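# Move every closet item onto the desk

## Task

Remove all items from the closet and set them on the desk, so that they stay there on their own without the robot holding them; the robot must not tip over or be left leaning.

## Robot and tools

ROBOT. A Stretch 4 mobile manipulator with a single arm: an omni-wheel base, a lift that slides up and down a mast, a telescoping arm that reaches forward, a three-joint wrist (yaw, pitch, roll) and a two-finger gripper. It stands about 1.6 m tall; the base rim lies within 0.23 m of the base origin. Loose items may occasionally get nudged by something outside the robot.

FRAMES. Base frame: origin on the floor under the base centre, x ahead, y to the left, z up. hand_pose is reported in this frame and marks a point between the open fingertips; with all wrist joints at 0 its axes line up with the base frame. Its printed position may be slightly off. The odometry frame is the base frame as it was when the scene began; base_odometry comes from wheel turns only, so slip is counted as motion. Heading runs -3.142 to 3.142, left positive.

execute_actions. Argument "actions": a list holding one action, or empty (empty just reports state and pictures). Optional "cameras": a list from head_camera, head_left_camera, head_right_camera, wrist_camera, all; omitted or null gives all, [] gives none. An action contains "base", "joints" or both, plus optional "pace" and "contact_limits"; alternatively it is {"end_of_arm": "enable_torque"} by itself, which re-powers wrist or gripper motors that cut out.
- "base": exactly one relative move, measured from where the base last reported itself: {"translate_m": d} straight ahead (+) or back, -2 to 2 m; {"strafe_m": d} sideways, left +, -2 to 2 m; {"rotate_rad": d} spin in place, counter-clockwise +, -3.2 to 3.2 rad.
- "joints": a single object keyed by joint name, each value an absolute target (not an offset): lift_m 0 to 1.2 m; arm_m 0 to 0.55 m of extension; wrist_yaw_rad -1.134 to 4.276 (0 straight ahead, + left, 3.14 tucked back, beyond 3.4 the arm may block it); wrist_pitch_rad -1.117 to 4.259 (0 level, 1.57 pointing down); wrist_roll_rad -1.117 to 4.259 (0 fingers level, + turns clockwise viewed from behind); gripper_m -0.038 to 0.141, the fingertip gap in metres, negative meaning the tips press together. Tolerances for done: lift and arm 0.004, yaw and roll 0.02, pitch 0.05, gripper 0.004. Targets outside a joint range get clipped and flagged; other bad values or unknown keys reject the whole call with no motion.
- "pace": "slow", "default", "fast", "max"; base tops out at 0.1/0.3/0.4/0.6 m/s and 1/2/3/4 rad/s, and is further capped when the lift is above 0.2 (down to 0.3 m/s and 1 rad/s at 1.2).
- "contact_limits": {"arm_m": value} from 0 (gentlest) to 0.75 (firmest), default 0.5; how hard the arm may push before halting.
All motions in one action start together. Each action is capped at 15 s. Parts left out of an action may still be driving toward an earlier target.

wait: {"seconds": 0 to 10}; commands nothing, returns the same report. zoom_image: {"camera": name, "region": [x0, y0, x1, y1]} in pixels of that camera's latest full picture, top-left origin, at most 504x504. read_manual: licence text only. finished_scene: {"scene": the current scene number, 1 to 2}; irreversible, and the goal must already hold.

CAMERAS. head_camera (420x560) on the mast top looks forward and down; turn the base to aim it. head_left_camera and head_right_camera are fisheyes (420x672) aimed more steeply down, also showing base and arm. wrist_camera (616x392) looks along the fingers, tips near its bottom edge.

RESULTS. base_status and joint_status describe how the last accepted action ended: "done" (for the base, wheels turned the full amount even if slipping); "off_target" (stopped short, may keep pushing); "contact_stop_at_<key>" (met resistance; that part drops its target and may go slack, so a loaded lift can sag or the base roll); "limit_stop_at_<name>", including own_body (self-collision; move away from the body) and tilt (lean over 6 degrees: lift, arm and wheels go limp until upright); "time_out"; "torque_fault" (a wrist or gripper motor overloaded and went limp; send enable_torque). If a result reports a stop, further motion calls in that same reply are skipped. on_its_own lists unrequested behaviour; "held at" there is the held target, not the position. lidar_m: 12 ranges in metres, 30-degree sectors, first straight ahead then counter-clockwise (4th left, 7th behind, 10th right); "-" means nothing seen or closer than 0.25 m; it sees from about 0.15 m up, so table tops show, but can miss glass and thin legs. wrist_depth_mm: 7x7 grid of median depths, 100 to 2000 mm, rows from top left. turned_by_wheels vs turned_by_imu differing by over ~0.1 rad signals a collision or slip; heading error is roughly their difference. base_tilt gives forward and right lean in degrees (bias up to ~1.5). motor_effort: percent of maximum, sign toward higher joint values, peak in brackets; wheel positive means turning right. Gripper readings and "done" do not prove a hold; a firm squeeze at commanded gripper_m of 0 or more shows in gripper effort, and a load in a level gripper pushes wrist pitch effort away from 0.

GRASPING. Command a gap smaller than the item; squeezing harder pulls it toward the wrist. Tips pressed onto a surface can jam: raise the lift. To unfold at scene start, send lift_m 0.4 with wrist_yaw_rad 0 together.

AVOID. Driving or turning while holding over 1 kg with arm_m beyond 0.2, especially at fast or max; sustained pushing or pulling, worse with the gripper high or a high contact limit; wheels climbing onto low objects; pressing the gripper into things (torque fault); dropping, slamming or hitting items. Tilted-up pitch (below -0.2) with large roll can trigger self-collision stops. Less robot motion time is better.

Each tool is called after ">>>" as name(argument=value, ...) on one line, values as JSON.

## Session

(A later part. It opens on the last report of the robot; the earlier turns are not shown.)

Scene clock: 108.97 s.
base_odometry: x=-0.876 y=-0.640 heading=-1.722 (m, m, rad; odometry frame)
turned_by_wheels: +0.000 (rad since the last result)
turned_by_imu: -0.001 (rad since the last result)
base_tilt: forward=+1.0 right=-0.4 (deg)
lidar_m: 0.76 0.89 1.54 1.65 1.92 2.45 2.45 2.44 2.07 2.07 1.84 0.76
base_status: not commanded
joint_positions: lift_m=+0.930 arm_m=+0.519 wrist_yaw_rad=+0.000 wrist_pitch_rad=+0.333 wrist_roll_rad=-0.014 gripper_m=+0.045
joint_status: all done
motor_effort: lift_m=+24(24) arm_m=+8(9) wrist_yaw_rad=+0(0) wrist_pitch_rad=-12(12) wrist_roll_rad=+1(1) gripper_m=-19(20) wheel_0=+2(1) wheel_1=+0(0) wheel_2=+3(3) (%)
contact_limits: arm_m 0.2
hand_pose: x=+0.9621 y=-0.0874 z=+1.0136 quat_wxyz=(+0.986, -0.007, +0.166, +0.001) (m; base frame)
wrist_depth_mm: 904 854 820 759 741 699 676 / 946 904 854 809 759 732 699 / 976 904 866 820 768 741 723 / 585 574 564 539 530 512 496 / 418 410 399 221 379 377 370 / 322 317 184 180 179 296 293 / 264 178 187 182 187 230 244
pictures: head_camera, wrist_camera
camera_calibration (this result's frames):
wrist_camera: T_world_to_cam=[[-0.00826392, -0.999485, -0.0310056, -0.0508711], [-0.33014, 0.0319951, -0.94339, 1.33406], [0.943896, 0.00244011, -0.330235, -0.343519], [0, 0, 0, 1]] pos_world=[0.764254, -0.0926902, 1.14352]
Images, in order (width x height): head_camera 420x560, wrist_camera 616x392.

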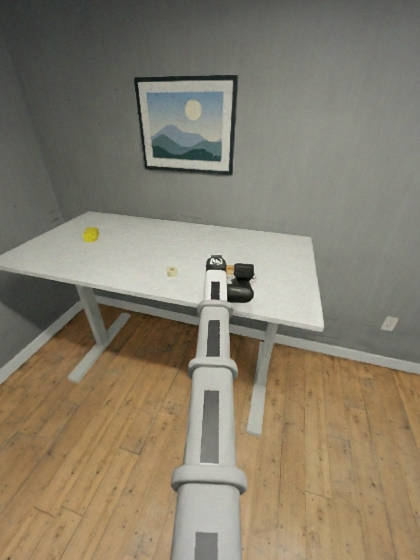

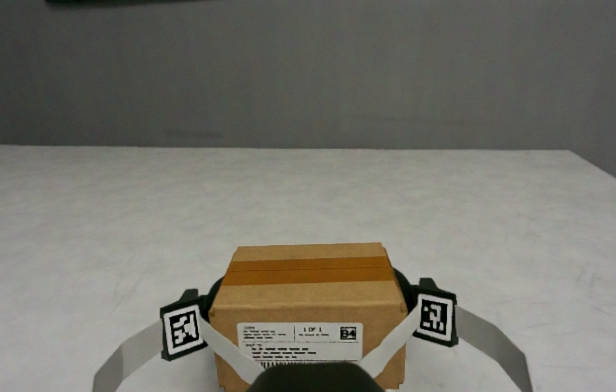

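>>> execute_actions(actions=[{"joints":{"lift_m":0.903},"pace":"slow"}], cameras=[])

>>> execute_actions(actions=[{"joints":{"gripper_m":0.13}}], cameras=["wrist_camera"])

>>> execute_actions(actions=[{"joints":{"arm_m":0.40,"lift_m":0.91}}], cameras=["wrist_camera","head_left_camera"])

Scene clock: 110.50 s.
base_odometry: x=-0.876 y=-0.640 heading=-1.722 (m, m, rad; odometry frame)
turned_by_wheels: +0.000 (rad since the last result)
turned_by_imu: -0.001 (rad since the last result)
base_tilt: forward=+0.9 right=-0.5 (deg)
lidar_m: 0.76 0.90 1.53 1.65 1.92 2.45 2.46 2.45 2.10 2.08 1.85 0.76
base_status: not commanded
joint_positions: lift_m=+0.903 arm_m=+0.519 wrist_yaw_rad=+0.000 wrist_pitch_rad=+0.333 wrist_roll_rad=-0.014 gripper_m=+0.045
joint_status: all done
motor_effort: lift_m=+18(21) arm_m=+8(8) wrist_yaw_rad=+0(0) wrist_pitch_rad=-12(12) wrist_roll_rad=-1(0) gripper_m=-21(23) wheel_0=+1(2) wheel_1=+0(0) wheel_2=+3(3) (%)
hand_pose: x=+0.9621 y=-0.0874 z=+0.9871 quat_wxyz=(+0.986, -0.007, +0.166, +0.001) (m; base frame)
wrist_depth_mm: 917 854 820 768 732 707 668 / 960 891 842 809 768 732 699 / 878 831 798 768 723 699 715 / 508 496 484 466 449 439 430 / 359 351 343 221 324 322 317 / 278 271 183 179 179 252 251 / 226 178 187 181 187 197 209
pictures: none
No camera images: the call's "cameras" was empty. Leave "cameras" out to get every camera's image.

Scene clock: 112.30 s.
base_odometry: x=-0.876 y=-0.640 heading=-1.722 (m, m, rad; odometry frame)
turned_by_wheels: +0.000 (rad since the last result)
turned_by_imu: -0.001 (rad since the last result)
base_tilt: forward=+0.9 right=-0.4 (deg)
lidar_m: 0.79 0.90 1.53 1.65 1.92 2.47 2.45 2.44 2.09 2.08 1.83 0.78
base_status: not commanded
joint_positions: lift_m=+0.903 arm_m=+0.519 wrist_yaw_rad=+0.000 wrist_pitch_rad=+0.333 wrist_roll_rad=-0.014 gripper_m=+0.130
joint_status: all done
motor_effort: lift_m=+18(18) arm_m=+8(8) wrist_yaw_rad=+0(1) wrist_pitch_rad=-10(12) wrist_roll_rad=+0(2) gripper_m=+0(23) wheel_0=+2(2) wheel_1=+0(0) wheel_2=+3(3) (%)
hand_pose: x=+0.9621 y=-0.0874 z=+0.9872 quat_wxyz=(+0.986, -0.007, +0.166, +0.001) (m; base frame)
wrist_depth_mm: 891 842 809 768 732 699 676 / 946 904 842 809 759 732 707 / 878 854 809 778 732 699 707 / 508 496 480 466 455 442 433 / 359 351 343 231 312 324 320 / 278 251 194 194 191 207 253 / 226 214 206 147 201 205 210
pictures: wrist_camera
camera_calibration (this result's frames):
wrist_camera: T_world_to_cam=[[-0.00824999, -0.999485, -0.0310098, -0.0516969], [-0.329709, 0.0319956, -0.94354, 1.30896], [0.944047, 0.00244002, -0.329803, -0.352833], [0, 0, 0, 1]] pos_world=[0.76424, -0.0926902, 1.11709]
Images, in order (width x height): wrist_camera 616x392.

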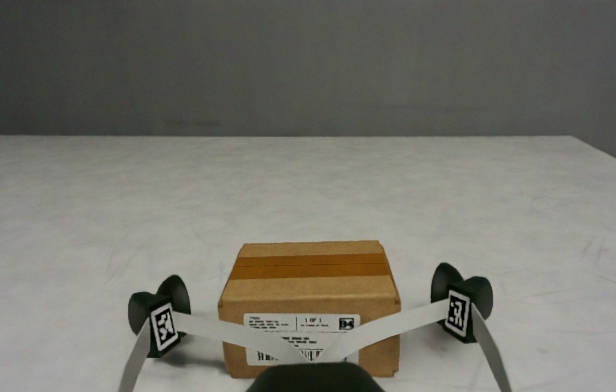

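Scene clock: 113.67 s.
base_odometry: x=-0.876 y=-0.640 heading=-1.722 (m, m, rad; odometry frame)
turned_by_wheels: +0.000 (rad since the last result)
turned_by_imu: -0.001 (rad since the last result)
base_tilt: forward=+0.9 right=-0.4 (deg)
lidar_m: 0.77 0.89 1.54 1.65 1.94 2.46 2.46 2.42 2.09 2.10 1.85 0.77
base_status: not commanded
joint_positions: lift_m=+0.910 arm_m=+0.401 wrist_yaw_rad=+0.000 wrist_pitch_rad=+0.333 wrist_roll_rad=-0.014 gripper_m=+0.130
joint_status: all done
motor_effort: lift_m=+25(23) arm_m=-9(9) wrist_yaw_rad=+0(0) wrist_pitch_rad=-8(10) wrist_roll_rad=-2(0) gripper_m=-2(2) wheel_0=+2(1) wheel_1=+0(0) wheel_2=+3(3) (%)
hand_pose: x=+0.8451 y=-0.0874 z=+0.9937 quat_wxyz=(+0.986, -0.007, +0.166, +0.001) (m; base frame)
wrist_depth_mm: 1042 976 917 878 842 798 759 / 1060 1025 960 917 866 831 788 / 917 878 842 809 768 723 820 / 539 517 504 342 473 459 452 / 375 368 355 312 340 338 332 / 289 260 277 274 260 208 263 / 236 224 227 147 221 213 218
pictures: head_left_camera, wrist_camera
camera_calibration (this result's frames):
wrist_camera: T_world_to_cam=[[-0.00839236, -0.999484, -0.0310125, -0.05238], [-0.329405, 0.0320458, -0.943645, 1.27633], [0.944151, 0.00229626, -0.329504, -0.24057], [0, 0, 0, 1]] pos_world=[0.647125, -0.0927016, 1.12351]
Images, in order (width x height): head_left_camera 420x672, wrist_camera 616x392.

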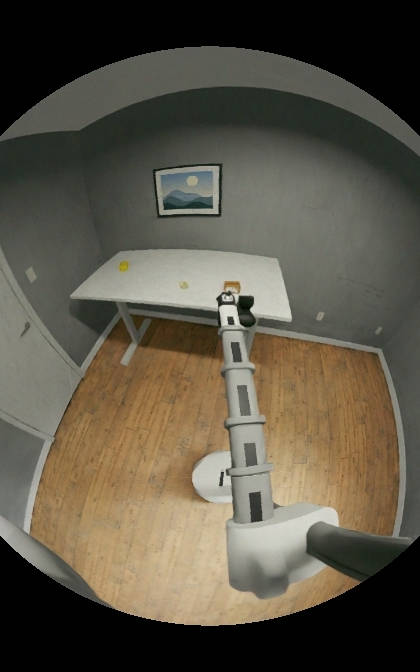

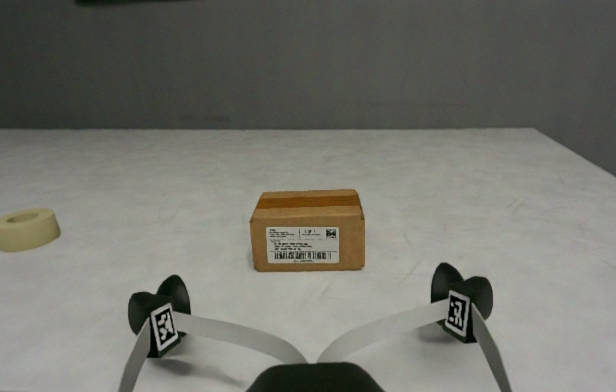

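>>> finished_scene(scene=2)

The scene is finished: the task was done.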